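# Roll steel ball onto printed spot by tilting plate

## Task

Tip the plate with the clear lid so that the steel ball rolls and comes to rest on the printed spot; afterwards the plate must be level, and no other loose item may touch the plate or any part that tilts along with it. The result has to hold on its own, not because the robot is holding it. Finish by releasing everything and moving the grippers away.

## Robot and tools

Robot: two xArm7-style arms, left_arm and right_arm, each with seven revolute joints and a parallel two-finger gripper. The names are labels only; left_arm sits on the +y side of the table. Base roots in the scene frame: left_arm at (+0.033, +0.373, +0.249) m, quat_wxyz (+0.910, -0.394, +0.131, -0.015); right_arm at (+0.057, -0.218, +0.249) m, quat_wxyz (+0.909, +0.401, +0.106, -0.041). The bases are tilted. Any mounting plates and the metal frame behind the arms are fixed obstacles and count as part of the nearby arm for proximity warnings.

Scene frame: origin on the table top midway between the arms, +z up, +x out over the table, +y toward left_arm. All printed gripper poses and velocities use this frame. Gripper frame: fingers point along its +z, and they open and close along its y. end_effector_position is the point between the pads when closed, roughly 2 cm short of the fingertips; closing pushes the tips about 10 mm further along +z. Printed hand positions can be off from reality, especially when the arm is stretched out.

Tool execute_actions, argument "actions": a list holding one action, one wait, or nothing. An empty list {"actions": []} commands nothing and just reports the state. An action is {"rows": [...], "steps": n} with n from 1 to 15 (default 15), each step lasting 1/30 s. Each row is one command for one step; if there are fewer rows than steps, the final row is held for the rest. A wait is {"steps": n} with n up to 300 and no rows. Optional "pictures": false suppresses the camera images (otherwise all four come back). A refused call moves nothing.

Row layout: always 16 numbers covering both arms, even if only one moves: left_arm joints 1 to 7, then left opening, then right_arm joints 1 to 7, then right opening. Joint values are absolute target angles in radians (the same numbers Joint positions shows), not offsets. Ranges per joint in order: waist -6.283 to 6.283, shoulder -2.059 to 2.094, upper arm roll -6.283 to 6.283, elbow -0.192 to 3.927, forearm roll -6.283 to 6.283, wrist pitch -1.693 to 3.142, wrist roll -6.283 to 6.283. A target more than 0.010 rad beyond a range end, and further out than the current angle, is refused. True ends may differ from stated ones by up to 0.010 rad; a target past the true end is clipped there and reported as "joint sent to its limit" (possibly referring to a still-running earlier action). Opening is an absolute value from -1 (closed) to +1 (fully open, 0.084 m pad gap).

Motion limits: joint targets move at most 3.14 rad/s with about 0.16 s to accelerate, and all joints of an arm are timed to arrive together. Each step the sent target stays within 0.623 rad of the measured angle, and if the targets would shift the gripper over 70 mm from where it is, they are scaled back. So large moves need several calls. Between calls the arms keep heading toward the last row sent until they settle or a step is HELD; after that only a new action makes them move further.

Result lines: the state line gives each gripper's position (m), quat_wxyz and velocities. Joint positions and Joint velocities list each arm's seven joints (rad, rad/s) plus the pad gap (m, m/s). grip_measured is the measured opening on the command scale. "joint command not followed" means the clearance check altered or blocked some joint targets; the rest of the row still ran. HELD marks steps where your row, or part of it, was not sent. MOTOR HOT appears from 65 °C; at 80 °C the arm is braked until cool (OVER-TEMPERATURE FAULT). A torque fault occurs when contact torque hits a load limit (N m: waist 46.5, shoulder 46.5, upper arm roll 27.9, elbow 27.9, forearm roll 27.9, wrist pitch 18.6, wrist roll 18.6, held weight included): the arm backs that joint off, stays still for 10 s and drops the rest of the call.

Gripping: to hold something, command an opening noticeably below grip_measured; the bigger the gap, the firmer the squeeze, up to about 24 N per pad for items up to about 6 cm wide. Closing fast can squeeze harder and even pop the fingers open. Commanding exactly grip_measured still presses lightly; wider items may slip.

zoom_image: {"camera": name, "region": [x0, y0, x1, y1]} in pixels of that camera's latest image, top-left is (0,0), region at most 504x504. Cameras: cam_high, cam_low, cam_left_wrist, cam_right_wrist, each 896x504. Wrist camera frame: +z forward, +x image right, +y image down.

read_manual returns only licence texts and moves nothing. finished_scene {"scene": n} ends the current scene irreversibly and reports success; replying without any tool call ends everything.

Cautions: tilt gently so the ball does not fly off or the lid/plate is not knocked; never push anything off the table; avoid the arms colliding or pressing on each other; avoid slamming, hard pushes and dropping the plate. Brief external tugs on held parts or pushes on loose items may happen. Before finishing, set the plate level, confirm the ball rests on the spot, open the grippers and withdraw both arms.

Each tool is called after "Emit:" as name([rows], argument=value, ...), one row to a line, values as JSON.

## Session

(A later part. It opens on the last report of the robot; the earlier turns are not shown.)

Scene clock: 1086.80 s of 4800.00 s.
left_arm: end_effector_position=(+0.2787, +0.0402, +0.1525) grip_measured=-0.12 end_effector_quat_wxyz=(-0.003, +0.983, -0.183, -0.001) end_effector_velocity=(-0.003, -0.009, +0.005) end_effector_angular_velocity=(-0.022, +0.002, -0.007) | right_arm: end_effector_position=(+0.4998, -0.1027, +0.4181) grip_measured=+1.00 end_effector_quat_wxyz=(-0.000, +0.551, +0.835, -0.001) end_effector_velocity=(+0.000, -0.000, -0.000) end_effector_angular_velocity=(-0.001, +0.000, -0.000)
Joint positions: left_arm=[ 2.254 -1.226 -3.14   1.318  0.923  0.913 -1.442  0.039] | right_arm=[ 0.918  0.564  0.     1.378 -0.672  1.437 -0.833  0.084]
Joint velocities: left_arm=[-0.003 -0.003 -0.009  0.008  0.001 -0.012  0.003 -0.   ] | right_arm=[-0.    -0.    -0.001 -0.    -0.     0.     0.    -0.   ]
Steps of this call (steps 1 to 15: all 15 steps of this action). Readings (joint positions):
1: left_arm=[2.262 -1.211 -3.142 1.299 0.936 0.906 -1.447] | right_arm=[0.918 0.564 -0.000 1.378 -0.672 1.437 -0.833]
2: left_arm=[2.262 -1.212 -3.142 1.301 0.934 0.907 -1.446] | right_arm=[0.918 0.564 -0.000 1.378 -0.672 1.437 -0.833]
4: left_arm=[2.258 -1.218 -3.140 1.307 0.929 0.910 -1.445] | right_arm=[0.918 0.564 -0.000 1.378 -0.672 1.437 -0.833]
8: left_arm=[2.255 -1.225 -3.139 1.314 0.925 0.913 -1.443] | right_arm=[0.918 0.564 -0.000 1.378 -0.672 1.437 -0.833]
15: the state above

Emit:
execute_actions(actions=[])

Scene clock: 1094.20 s of 4800.00 s.
left_arm: end_effector_position=(+0.2789, +0.0382, +0.1540) grip_measured=-0.12 end_effector_quat_wxyz=(-0.000, +0.983, -0.183, -0.000) end_effector_velocity=(-0.000, +0.000, -0.000) end_effector_angular_velocity=(+0.001, -0.000, -0.002) | right_arm: end_effector_position=(+0.4998, -0.1027, +0.4181) grip_measured=+1.00 end_effector_quat_wxyz=(-0.000, +0.551, +0.835, -0.001) end_effector_velocity=(-0.000, -0.000, -0.000) end_effector_angular_velocity=(-0.000, +0.003, -0.001)
Joint positions: left_arm=[ 2.253 -1.226 -3.142  1.32   0.923  0.911 -1.442  0.039] | right_arm=[ 0.918  0.564 -0.     1.378 -0.672  1.437 -0.833  0.084]
Joint velocities: left_arm=[-0.    -0.     0.    -0.001  0.001 -0.     0.001  0.   ] | right_arm=[ 0.    -0.    -0.001 -0.001  0.002  0.     0.    -0.   ]
Steps of this call (steps 1 to 15: the robot went on to your last target; steps 16 to 110: nothing new was sent; then 3.73 s passed at rest). Readings (joint positions):
1: left_arm=[2.254 -1.226 -3.141 1.318 0.923 0.913 -1.442] | right_arm=[0.918 0.564 0.000 1.378 -0.672 1.437 -0.833]
2: left_arm=[2.254 -1.226 -3.141 1.318 0.923 0.912 -1.442] | right_arm=[0.918 0.564 0.000 1.378 -0.672 1.437 -0.833]
4: left_arm=[2.253 -1.226 -3.141 1.319 0.923 0.912 -1.442] | right_arm=[0.918 0.564 0.000 1.378 -0.672 1.437 -0.833]
8: left_arm=[2.253 -1.226 -3.142 1.319 0.923 0.911 -1.442] | right_arm=[0.918 0.564 0.000 1.378 -0.672 1.437 -0.833]
110: the state above
All arms were judged still, so your last target was given up. Only a new action makes them travel on or press farther. Fingers that are still opening or closing keep moving.

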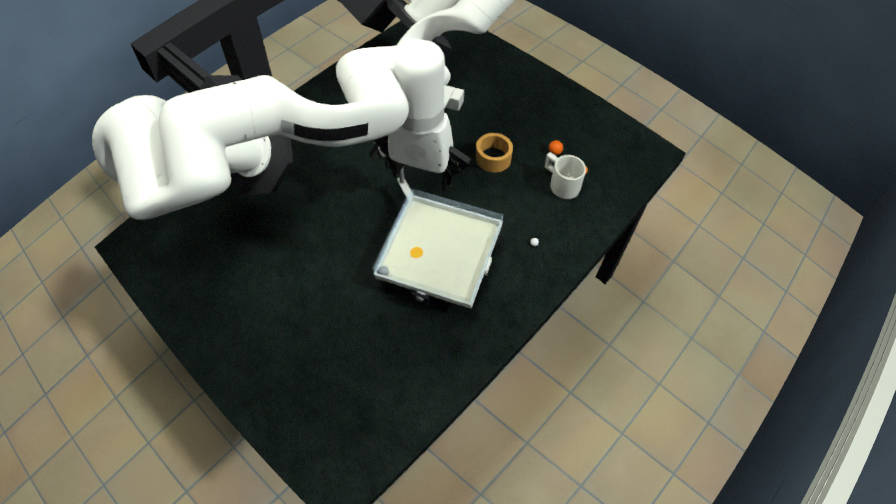

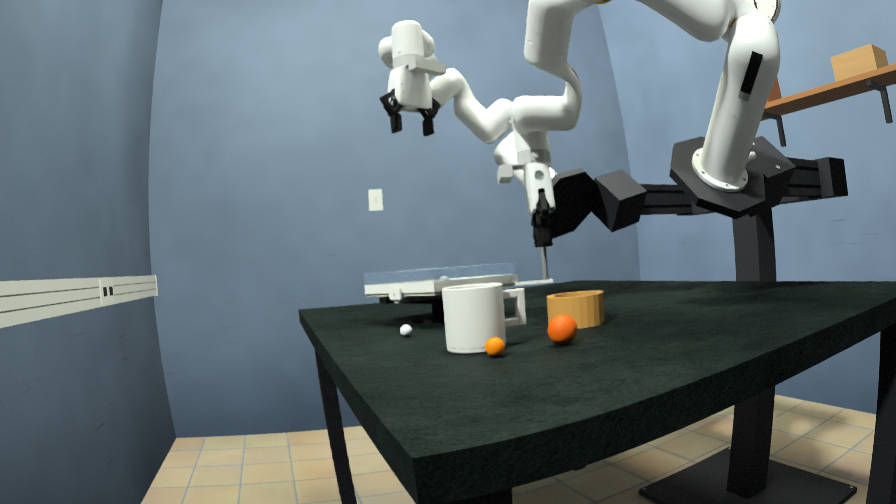

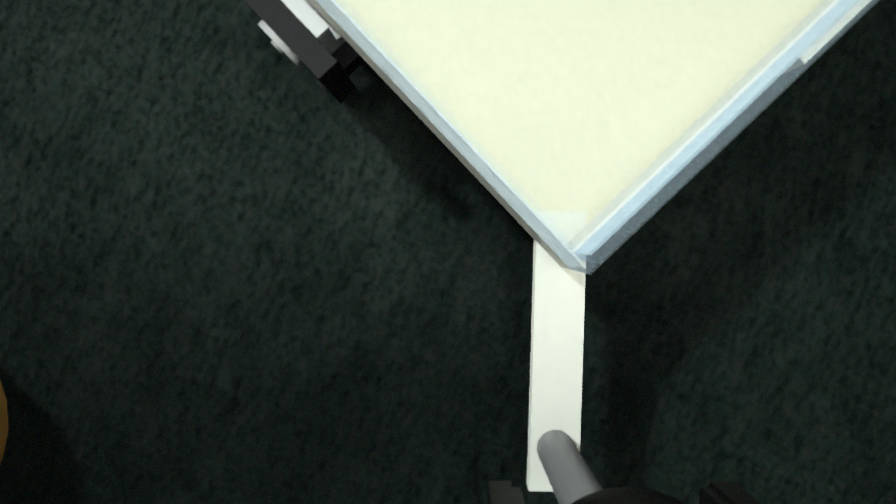

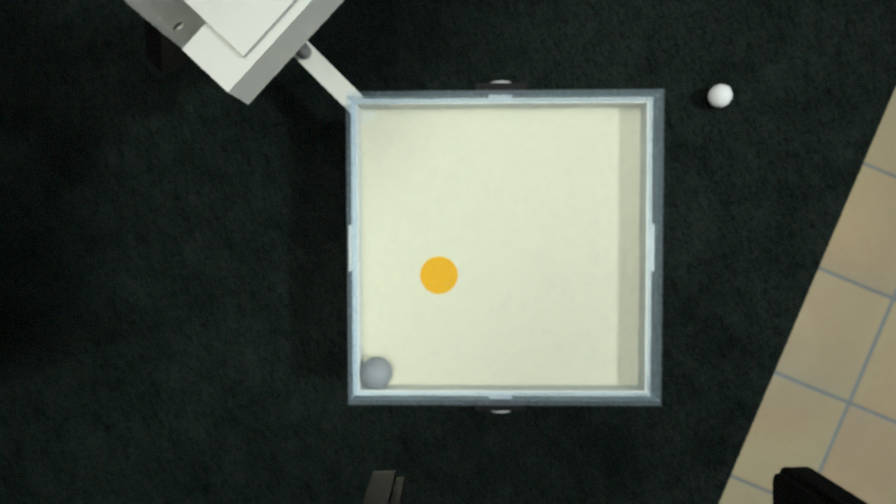

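Emit:
execute_actions([
  {"rows":[[2.2625,-1.2106,-3.1416,1.2987,0.9357,0.9061,-1.4470,-0.5,0.918,0.564,0,1.378,-0.672,1.437,-0.833,1]],"steps":15},
], pictures=false)

Emit:
execute_actions([
  {"rows":[[2.2625,-1.2106,-3.1416,1.2987,0.9357,0.9061,-1.4470,-0.5,0.918,0.564,0,1.378,-0.672,1.437,-0.833,1]],"steps":15},
], pictures=false)

Emit:
execute_actions([
  {"rows":[[2.2625,-1.2106,-3.1416,1.2987,0.9357,0.9061,-1.4470,-0.5,0.918,0.564,0,1.378,-0.672,1.437,-0.833,1]],"steps":15},
], pictures=true)

Emit:
execute_actions([
  {"rows":[[2.2625,-1.2106,-3.1416,1.2987,0.9357,0.9061,-1.4470,-0.5,0.918,0.564,0,1.378,-0.672,1.437,-0.833,1]],"steps":15},
], pictures=true)

Scene clock: 1132.13 s of 4800.00 s.
left_arm: end_effector_position=(+0.2804, +0.0423, +0.1544) grip_measured=-0.12 end_effector_quat_wxyz=(+0.002, +0.983, -0.183, +0.000) end_effector_velocity=(-0.001, +0.011, -0.008) end_effector_angular_velocity=(+0.032, +0.001, +0.002) | right_arm: end_effector_position=(+0.4998, -0.1027, +0.4181) grip_measured=+1.00 end_effector_quat_wxyz=(-0.000, +0.551, +0.835, -0.001) end_effector_velocity=(+0.001, -0.000, -0.000) end_effector_angular_velocity=(-0.000, -0.001, -0.001)
Joint positions: left_arm=[ 2.262 -1.21  -3.143  1.301  0.936  0.904 -1.447  0.039] | right_arm=[ 0.918  0.564  0.     1.378 -0.672  1.437 -0.833  0.084]
Joint velocities: left_arm=[ 0.003  0.001  0.008 -0.014 -0.002  0.016 -0.003  0.   ] | right_arm=[-0.    -0.    -0.    -0.    -0.002 -0.001  0.    -0.   ]
Steps of this call (steps 1 to 90: nothing new was sent; then 34.43 s passed at rest; steps 91 to 105: all 15 steps of this action). Readings (joint positions):
91: left_arm=[2.253 -1.226 -3.142 1.320 0.924 0.911 -1.442] | right_arm=[0.918 0.564 -0.000 1.378 -0.672 1.437 -0.833]
92: left_arm=[2.254 -1.225 -3.142 1.318 0.925 0.910 -1.443] | right_arm=[0.918 0.564 0.000 1.378 -0.672 1.437 -0.833]
94: left_arm=[2.257 -1.219 -3.143 1.312 0.930 0.906 -1.444] | right_arm=[0.918 0.564 -0.000 1.378 -0.672 1.437 -0.833]
98: left_arm=[2.261 -1.212 -3.144 1.304 0.935 0.903 -1.446] | right_arm=[0.918 0.564 0.000 1.378 -0.672 1.437 -0.833]
105: the state above

Scene clock: 1132.63 s of 4800.00 s.
left_arm: end_effector_position=(+0.2803, +0.0439, +0.1532) grip_measured=-0.12 end_effector_quat_wxyz=(-0.000, +0.983, -0.183, -0.000) end_effector_velocity=(-0.000, +0.000, -0.000) end_effector_angular_velocity=(+0.000, +0.003, +0.002) | right_arm: end_effector_position=(+0.4998, -0.1027, +0.4181) grip_measured=+1.00 end_effector_quat_wxyz=(-0.000, +0.551, +0.835, -0.001) end_effector_velocity=(+0.000, +0.000, -0.000) end_effector_angular_velocity=(+0.000, +0.000, -0.001)
Joint positions: left_arm=[ 2.262 -1.211 -3.142  1.299  0.936  0.906 -1.447  0.039] | right_arm=[ 0.918  0.564  0.     1.378 -0.672  1.437 -0.833  0.084]
Joint velocities: left_arm=[ 0.001 -0.    -0.    -0.    -0.003 -0.     0.     0.   ] | right_arm=[ 0.     0.    -0.001  0.     0.    -0.     0.     0.   ]
Steps of this call (steps 1 to 15: all 15 steps of this action). Readings (joint positions):
1: left_arm=[2.262 -1.210 -3.143 1.300 0.936 0.904 -1.447] | right_arm=[0.918 0.564 -0.000 1.378 -0.672 1.437 -0.833]
2: left_arm=[2.262 -1.211 -3.142 1.300 0.936 0.905 -1.447] | right_arm=[0.918 0.564 0.000 1.378 -0.672 1.437 -0.833]
4: left_arm=[2.262 -1.211 -3.142 1.299 0.936 0.905 -1.447] | right_arm=[0.918 0.564 0.000 1.378 -0.672 1.437 -0.833]
8: left_arm=[2.262 -1.211 -3.142 1.299 0.936 0.906 -1.447] | right_arm=[0.918 0.564 -0.000 1.378 -0.672 1.437 -0.833]
15: the state above

Scene clock: 1133.13 s of 4800.00 s.
left_arm: end_effector_position=(+0.2803, +0.0441, +0.1530) grip_measured=-0.12 end_effector_quat_wxyz=(-0.000, +0.983, -0.183, -0.000) end_effector_velocity=(-0.001, -0.001, +0.000) end_effector_angular_velocity=(-0.002, +0.001, +0.000) | right_arm: end_effector_position=(+0.4998, -0.1027, +0.4181) grip_measured=+1.00 end_effector_quat_wxyz=(-0.000, +0.551, +0.835, -0.001) end_effector_velocity=(+0.000, -0.000, -0.000) end_effector_angular_velocity=(+0.001, +0.002, -0.002)
Joint positions: left_arm=[ 2.263 -1.211 -3.142  1.299  0.936  0.906 -1.447  0.039] | right_arm=[ 0.918  0.564  0.     1.378 -0.672  1.437 -0.833  0.084]
Joint velocities: left_arm=[-0.    -0.    -0.     0.    -0.001 -0.002  0.     0.   ] | right_arm=[-0.001  0.    -0.001  0.     0.002 -0.001  0.001 -0.   ]
Steps of this call (steps 1 to 15: all 15 steps of this action). Readings (joint positions):
1: left_arm=[2.262 -1.211 -3.142 1.299 0.936 0.906 -1.447] | right_arm=[0.918 0.564 -0.000 1.378 -0.672 1.437 -0.833]
2: left_arm=[2.262 -1.211 -3.142 1.299 0.936 0.906 -1.447] | right_arm=[0.918 0.564 0.000 1.378 -0.672 1.437 -0.833]
4: left_arm=[2.262 -1.211 -3.142 1.299 0.936 0.906 -1.447] | right_arm=[0.918 0.564 -0.000 1.378 -0.672 1.437 -0.833]
8: left_arm=[2.262 -1.211 -3.142 1.299 0.936 0.906 -1.447] | right_arm=[0.918 0.564 0.000 1.378 -0.672 1.437 -0.833]
15: the state above

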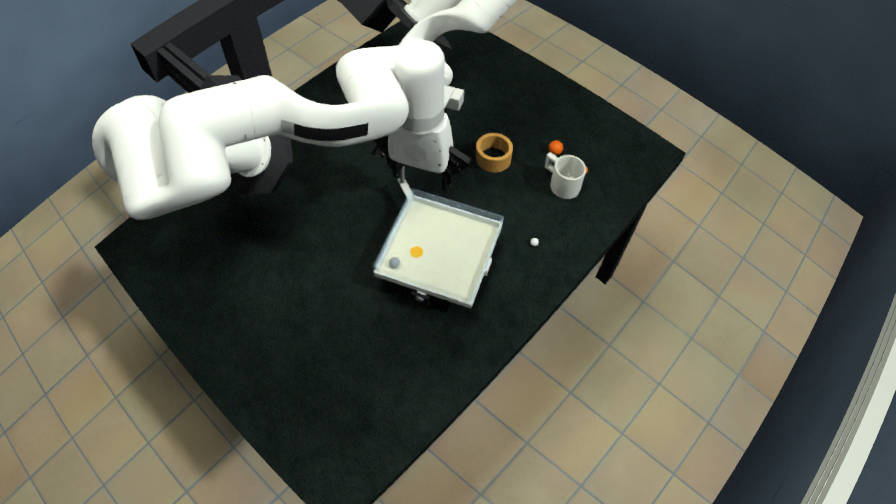

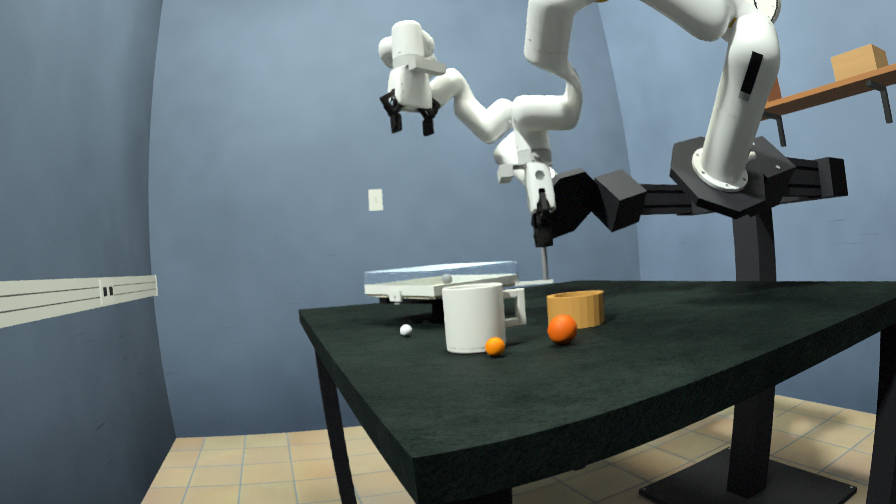

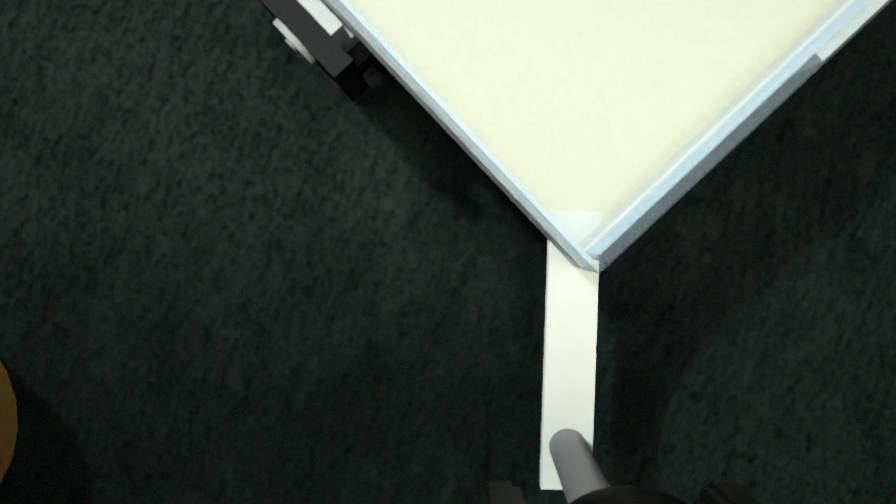

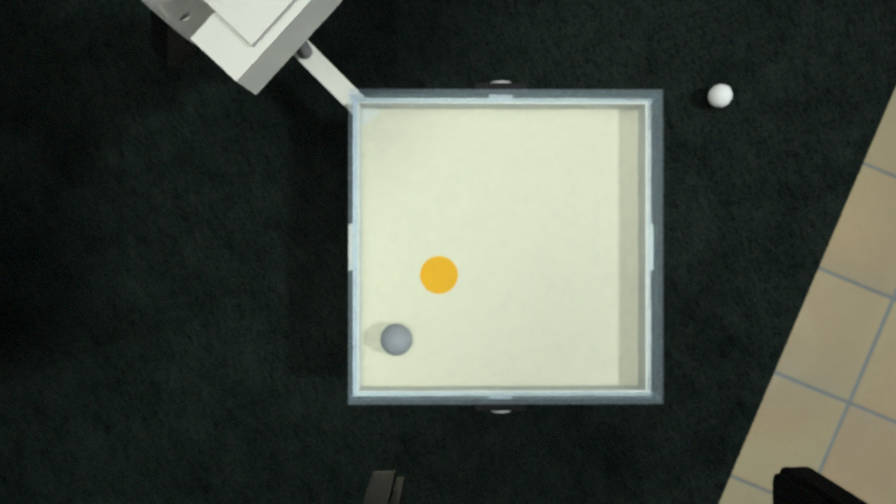

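Scene clock: 1133.63 s of 4800.00 s.
left_arm: end_effector_position=(+0.2803, +0.0441, +0.1530) grip_measured=-0.12 end_effector_quat_wxyz=(-0.000, +0.983, -0.183, -0.000) end_effector_velocity=(-0.000, -0.000, +0.000) end_effector_angular_velocity=(-0.001, -0.001, -0.001) | right_arm: end_effector_position=(+0.4998, -0.1027, +0.4181) grip_measured=+1.00 end_effector_quat_wxyz=(-0.000, +0.551, +0.835, -0.001) end_effector_velocity=(-0.000, +0.001, +0.000) end_effector_angular_velocity=(+0.001, -0.000, +0.001)
Joint positions: left_arm=[ 2.263 -1.211 -3.142  1.299  0.936  0.906 -1.447  0.039] | right_arm=[ 0.918  0.564 -0.     1.378 -0.672  1.437 -0.833  0.084]
Joint velocities: left_arm=[-0.     0.    -0.001 -0.     0.001  0.    -0.     0.   ] | right_arm=[ 0.     0.     0.001  0.     0.001 -0.     0.    -0.   ]
Steps of this call (steps 1 to 15: all 15 steps of this action). Readings (joint positions):
1: left_arm=[2.263 -1.211 -3.142 1.299 0.936 0.906 -1.447] | right_arm=[0.918 0.564 0.000 1.378 -0.672 1.437 -0.833]
2: left_arm=[2.263 -1.211 -3.142 1.299 0.936 0.906 -1.447] | right_arm=[0.918 0.564 -0.000 1.378 -0.672 1.437 -0.833]
4: left_arm=[2.263 -1.211 -3.142 1.299 0.936 0.906 -1.447] | right_arm=[0.918 0.564 0.000 1.378 -0.672 1.437 -0.833]
8: left_arm=[2.263 -1.211 -3.142 1.299 0.936 0.906 -1.447] | right_arm=[0.918 0.564 -0.000 1.378 -0.672 1.437 -0.833]
15: the state above

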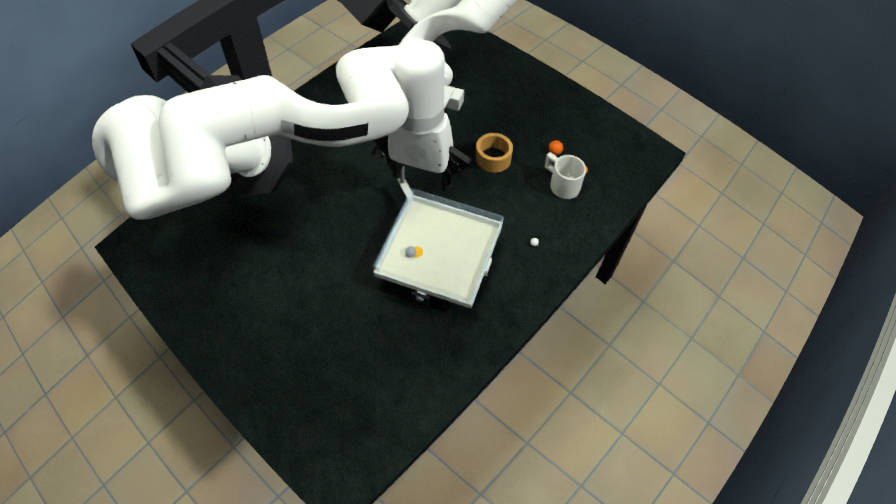

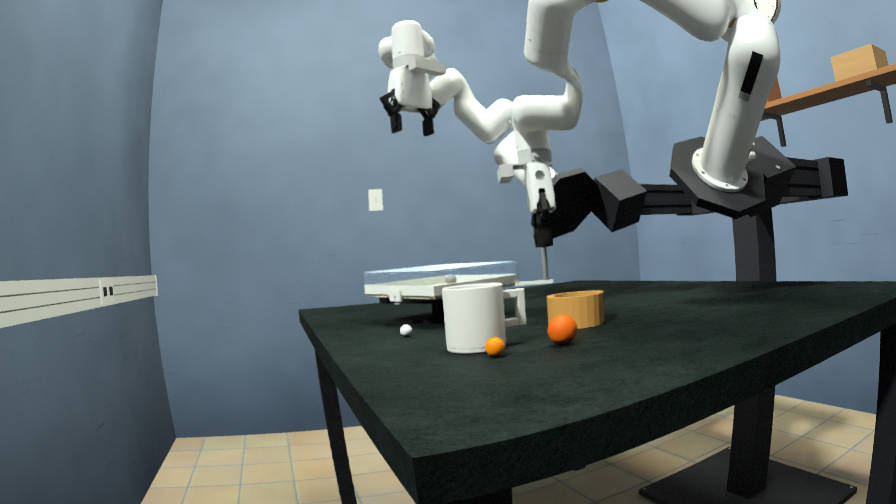

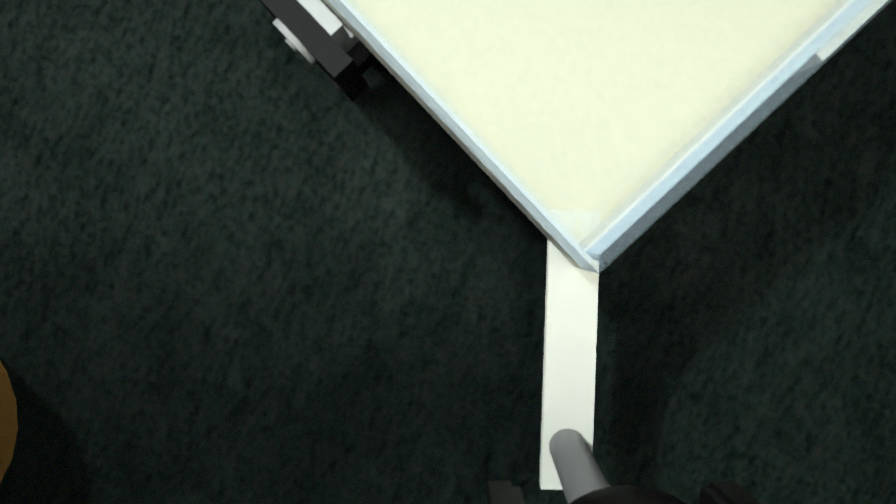

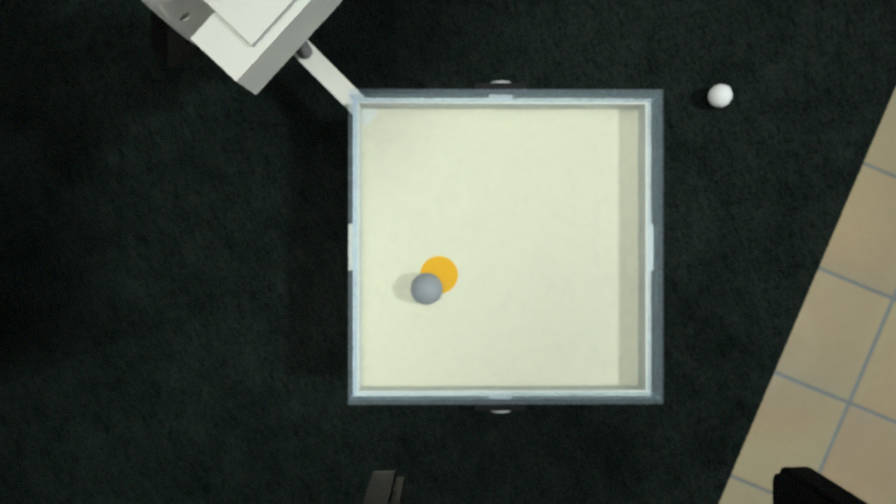

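Emit:
execute_actions([
  {"rows":[[2.2532,-1.2262,-3.1416,1.3202,0.9235,0.9106,-1.4420,-0.5,0.918,0.564,0,1.378,-0.672,1.437,-0.833,1]],"steps":15},
], pictures=true)

Emit:
execute_actions([
  {"steps":90},
], pictures=true)

Scene clock: 1171.27 s of 4800.00 s.
left_arm: end_effector_position=(+0.2788, +0.0401, +0.1526) grip_measured=-0.12 end_effector_quat_wxyz=(-0.003, +0.983, -0.183, -0.001) end_effector_velocity=(+0.002, -0.010, +0.006) end_effector_angular_velocity=(-0.029, -0.001, -0.002) | right_arm: end_effector_position=(+0.4998, -0.1027, +0.4181) grip_measured=+1.00 end_effector_quat_wxyz=(-0.000, +0.551, +0.835, -0.001) end_effector_velocity=(+0.000, -0.000, +0.000) end_effector_angular_velocity=(+0.000, +0.000, -0.000)
Joint positions: left_arm=[ 2.254 -1.226 -3.14   1.318  0.923  0.913 -1.442  0.039] | right_arm=[ 0.918  0.564 -0.     1.378 -0.672  1.437 -0.833  0.084]
Joint velocities: left_arm=[-0.001 -0.002 -0.006  0.015  0.002 -0.015  0.005  0.   ] | right_arm=[-0.001  0.     0.     0.001  0.     0.001 -0.     0.   ]
Steps of this call (steps 1 to 15: the robot went on to your last target; steps 16 to 140: nothing new was sent; then 32.47 s passed at rest; steps 141 to 155: all 15 steps of this action). Readings (joint positions):
141: left_arm=[2.262 -1.211 -3.142 1.299 0.936 0.906 -1.447] | right_arm=[0.918 0.564 0.000 1.378 -0.672 1.437 -0.833]
142: left_arm=[2.262 -1.212 -3.141 1.301 0.934 0.907 -1.446] | right_arm=[0.918 0.564 -0.000 1.378 -0.672 1.437 -0.833]
144: left_arm=[2.258 -1.218 -3.140 1.307 0.929 0.911 -1.445] | right_arm=[0.918 0.564 -0.000 1.378 -0.672 1.437 -0.833]
148: left_arm=[2.255 -1.225 -3.139 1.314 0.925 0.914 -1.443] | right_arm=[0.918 0.564 -0.000 1.378 -0.672 1.437 -0.833]
155: the state above

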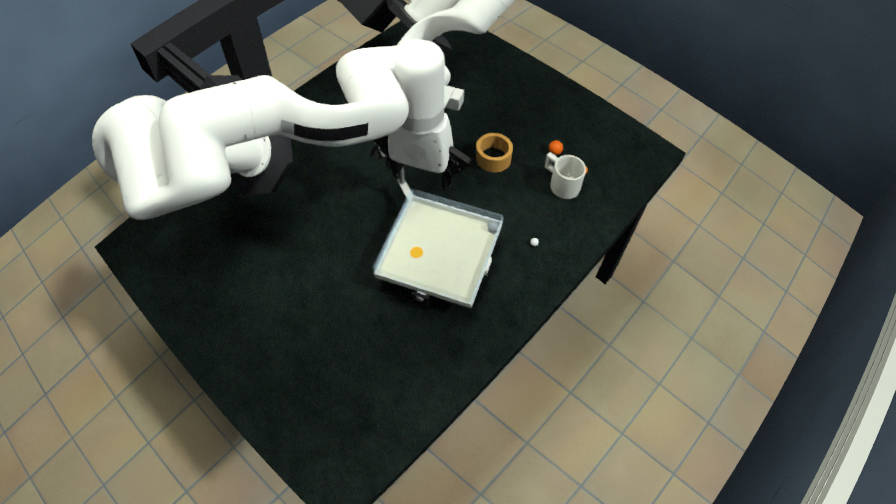

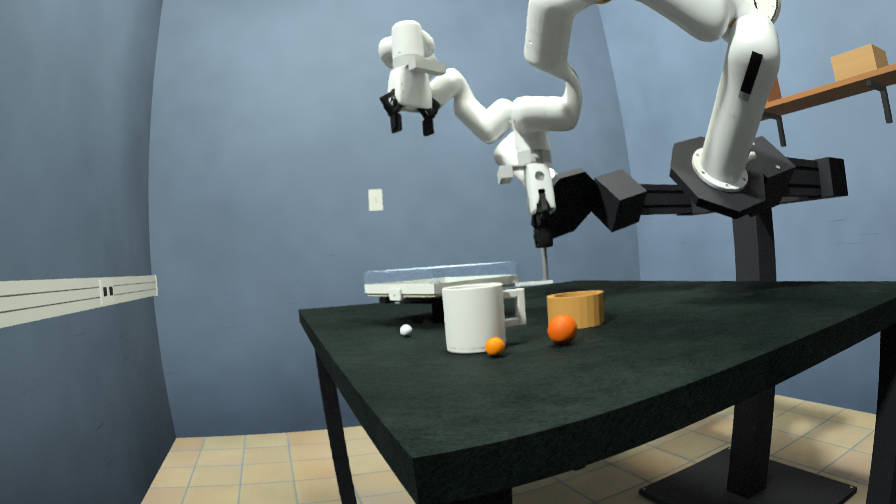

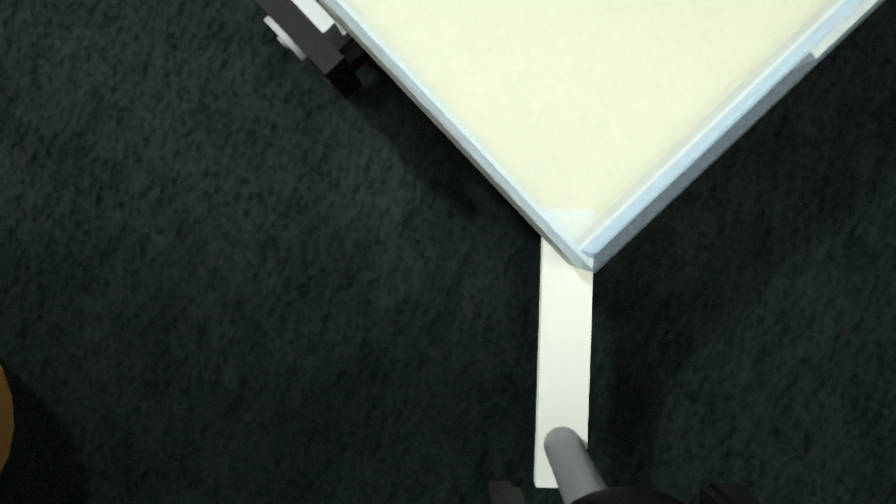

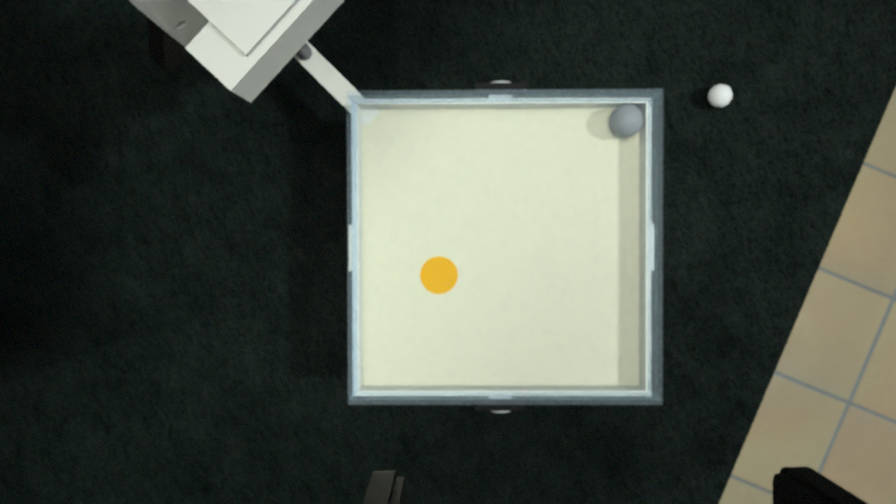

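Scene clock: 1174.27 s of 4800.00 s.
left_arm: end_effector_position=(+0.2790, +0.0382, +0.1540) grip_measured=-0.12 end_effector_quat_wxyz=(-0.000, +0.983, -0.183, -0.000) end_effector_velocity=(-0.001, -0.000, +0.000) end_effector_angular_velocity=(+0.000, +0.002, -0.001) | right_arm: end_effector_position=(+0.4998, -0.1027, +0.4181) grip_measured=+1.00 end_effector_quat_wxyz=(-0.000, +0.551, +0.835, -0.001) end_effector_velocity=(-0.000, +0.000, -0.000) end_effector_angular_velocity=(+0.001, +0.001, +0.000)
Joint positions: left_arm=[ 2.253 -1.226 -3.142  1.32   0.924  0.911 -1.442  0.039] | right_arm=[ 0.918  0.564 -0.     1.378 -0.672  1.437 -0.833  0.084]
Joint velocities: left_arm=[ 0.    -0.    -0.001  0.    -0.002  0.001  0.001  0.   ] | right_arm=[ 0.     0.    -0.    -0.     0.001 -0.001 -0.     0.   ]
Steps of this call (steps 1 to 15: the robot went on to your last target; steps 16 to 90: nothing new was sent). Readings (joint positions):
1: left_arm=[2.254 -1.226 -3.140 1.318 0.923 0.913 -1.442] | right_arm=[0.918 0.564 0.000 1.378 -0.672 1.437 -0.833]
2: left_arm=[2.254 -1.226 -3.141 1.319 0.923 0.912 -1.442] | right_arm=[0.918 0.564 0.000 1.378 -0.672 1.437 -0.833]
4: left_arm=[2.253 -1.226 -3.141 1.320 0.924 0.911 -1.442] | right_arm=[0.918 0.564 0.000 1.378 -0.672 1.437 -0.833]
8: left_arm=[2.253 -1.226 -3.141 1.320 0.923 0.911 -1.442] | right_arm=[0.918 0.564 0.000 1.378 -0.672 1.437 -0.833]
90: the state above
All arms were judged still, so your last target was given up. Only a new action makes them travel on or press farther. Fingers that are still opening or closing keep moving.

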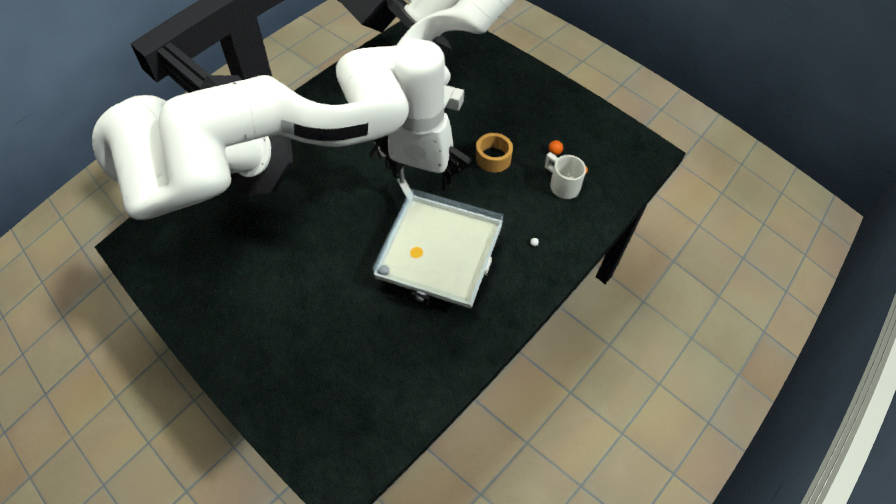

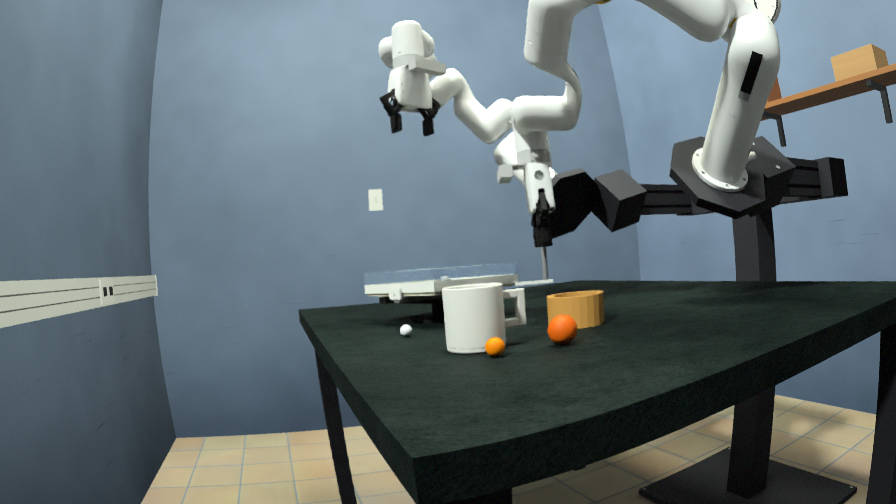

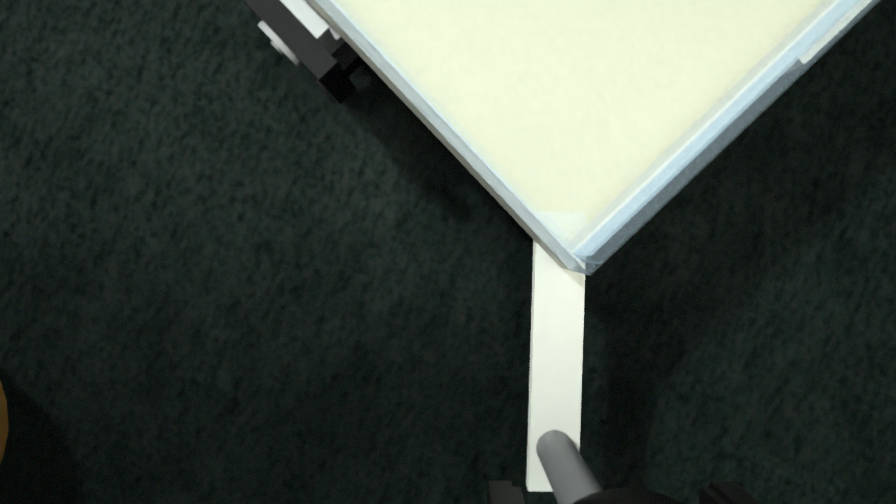

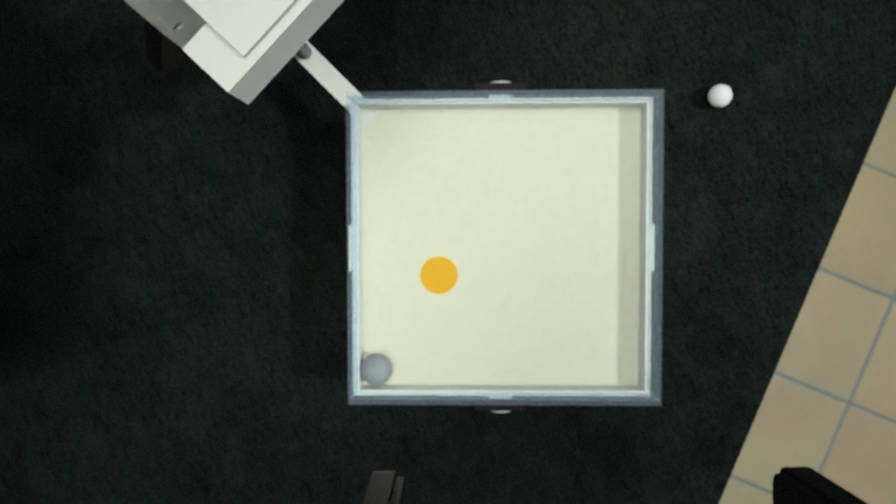

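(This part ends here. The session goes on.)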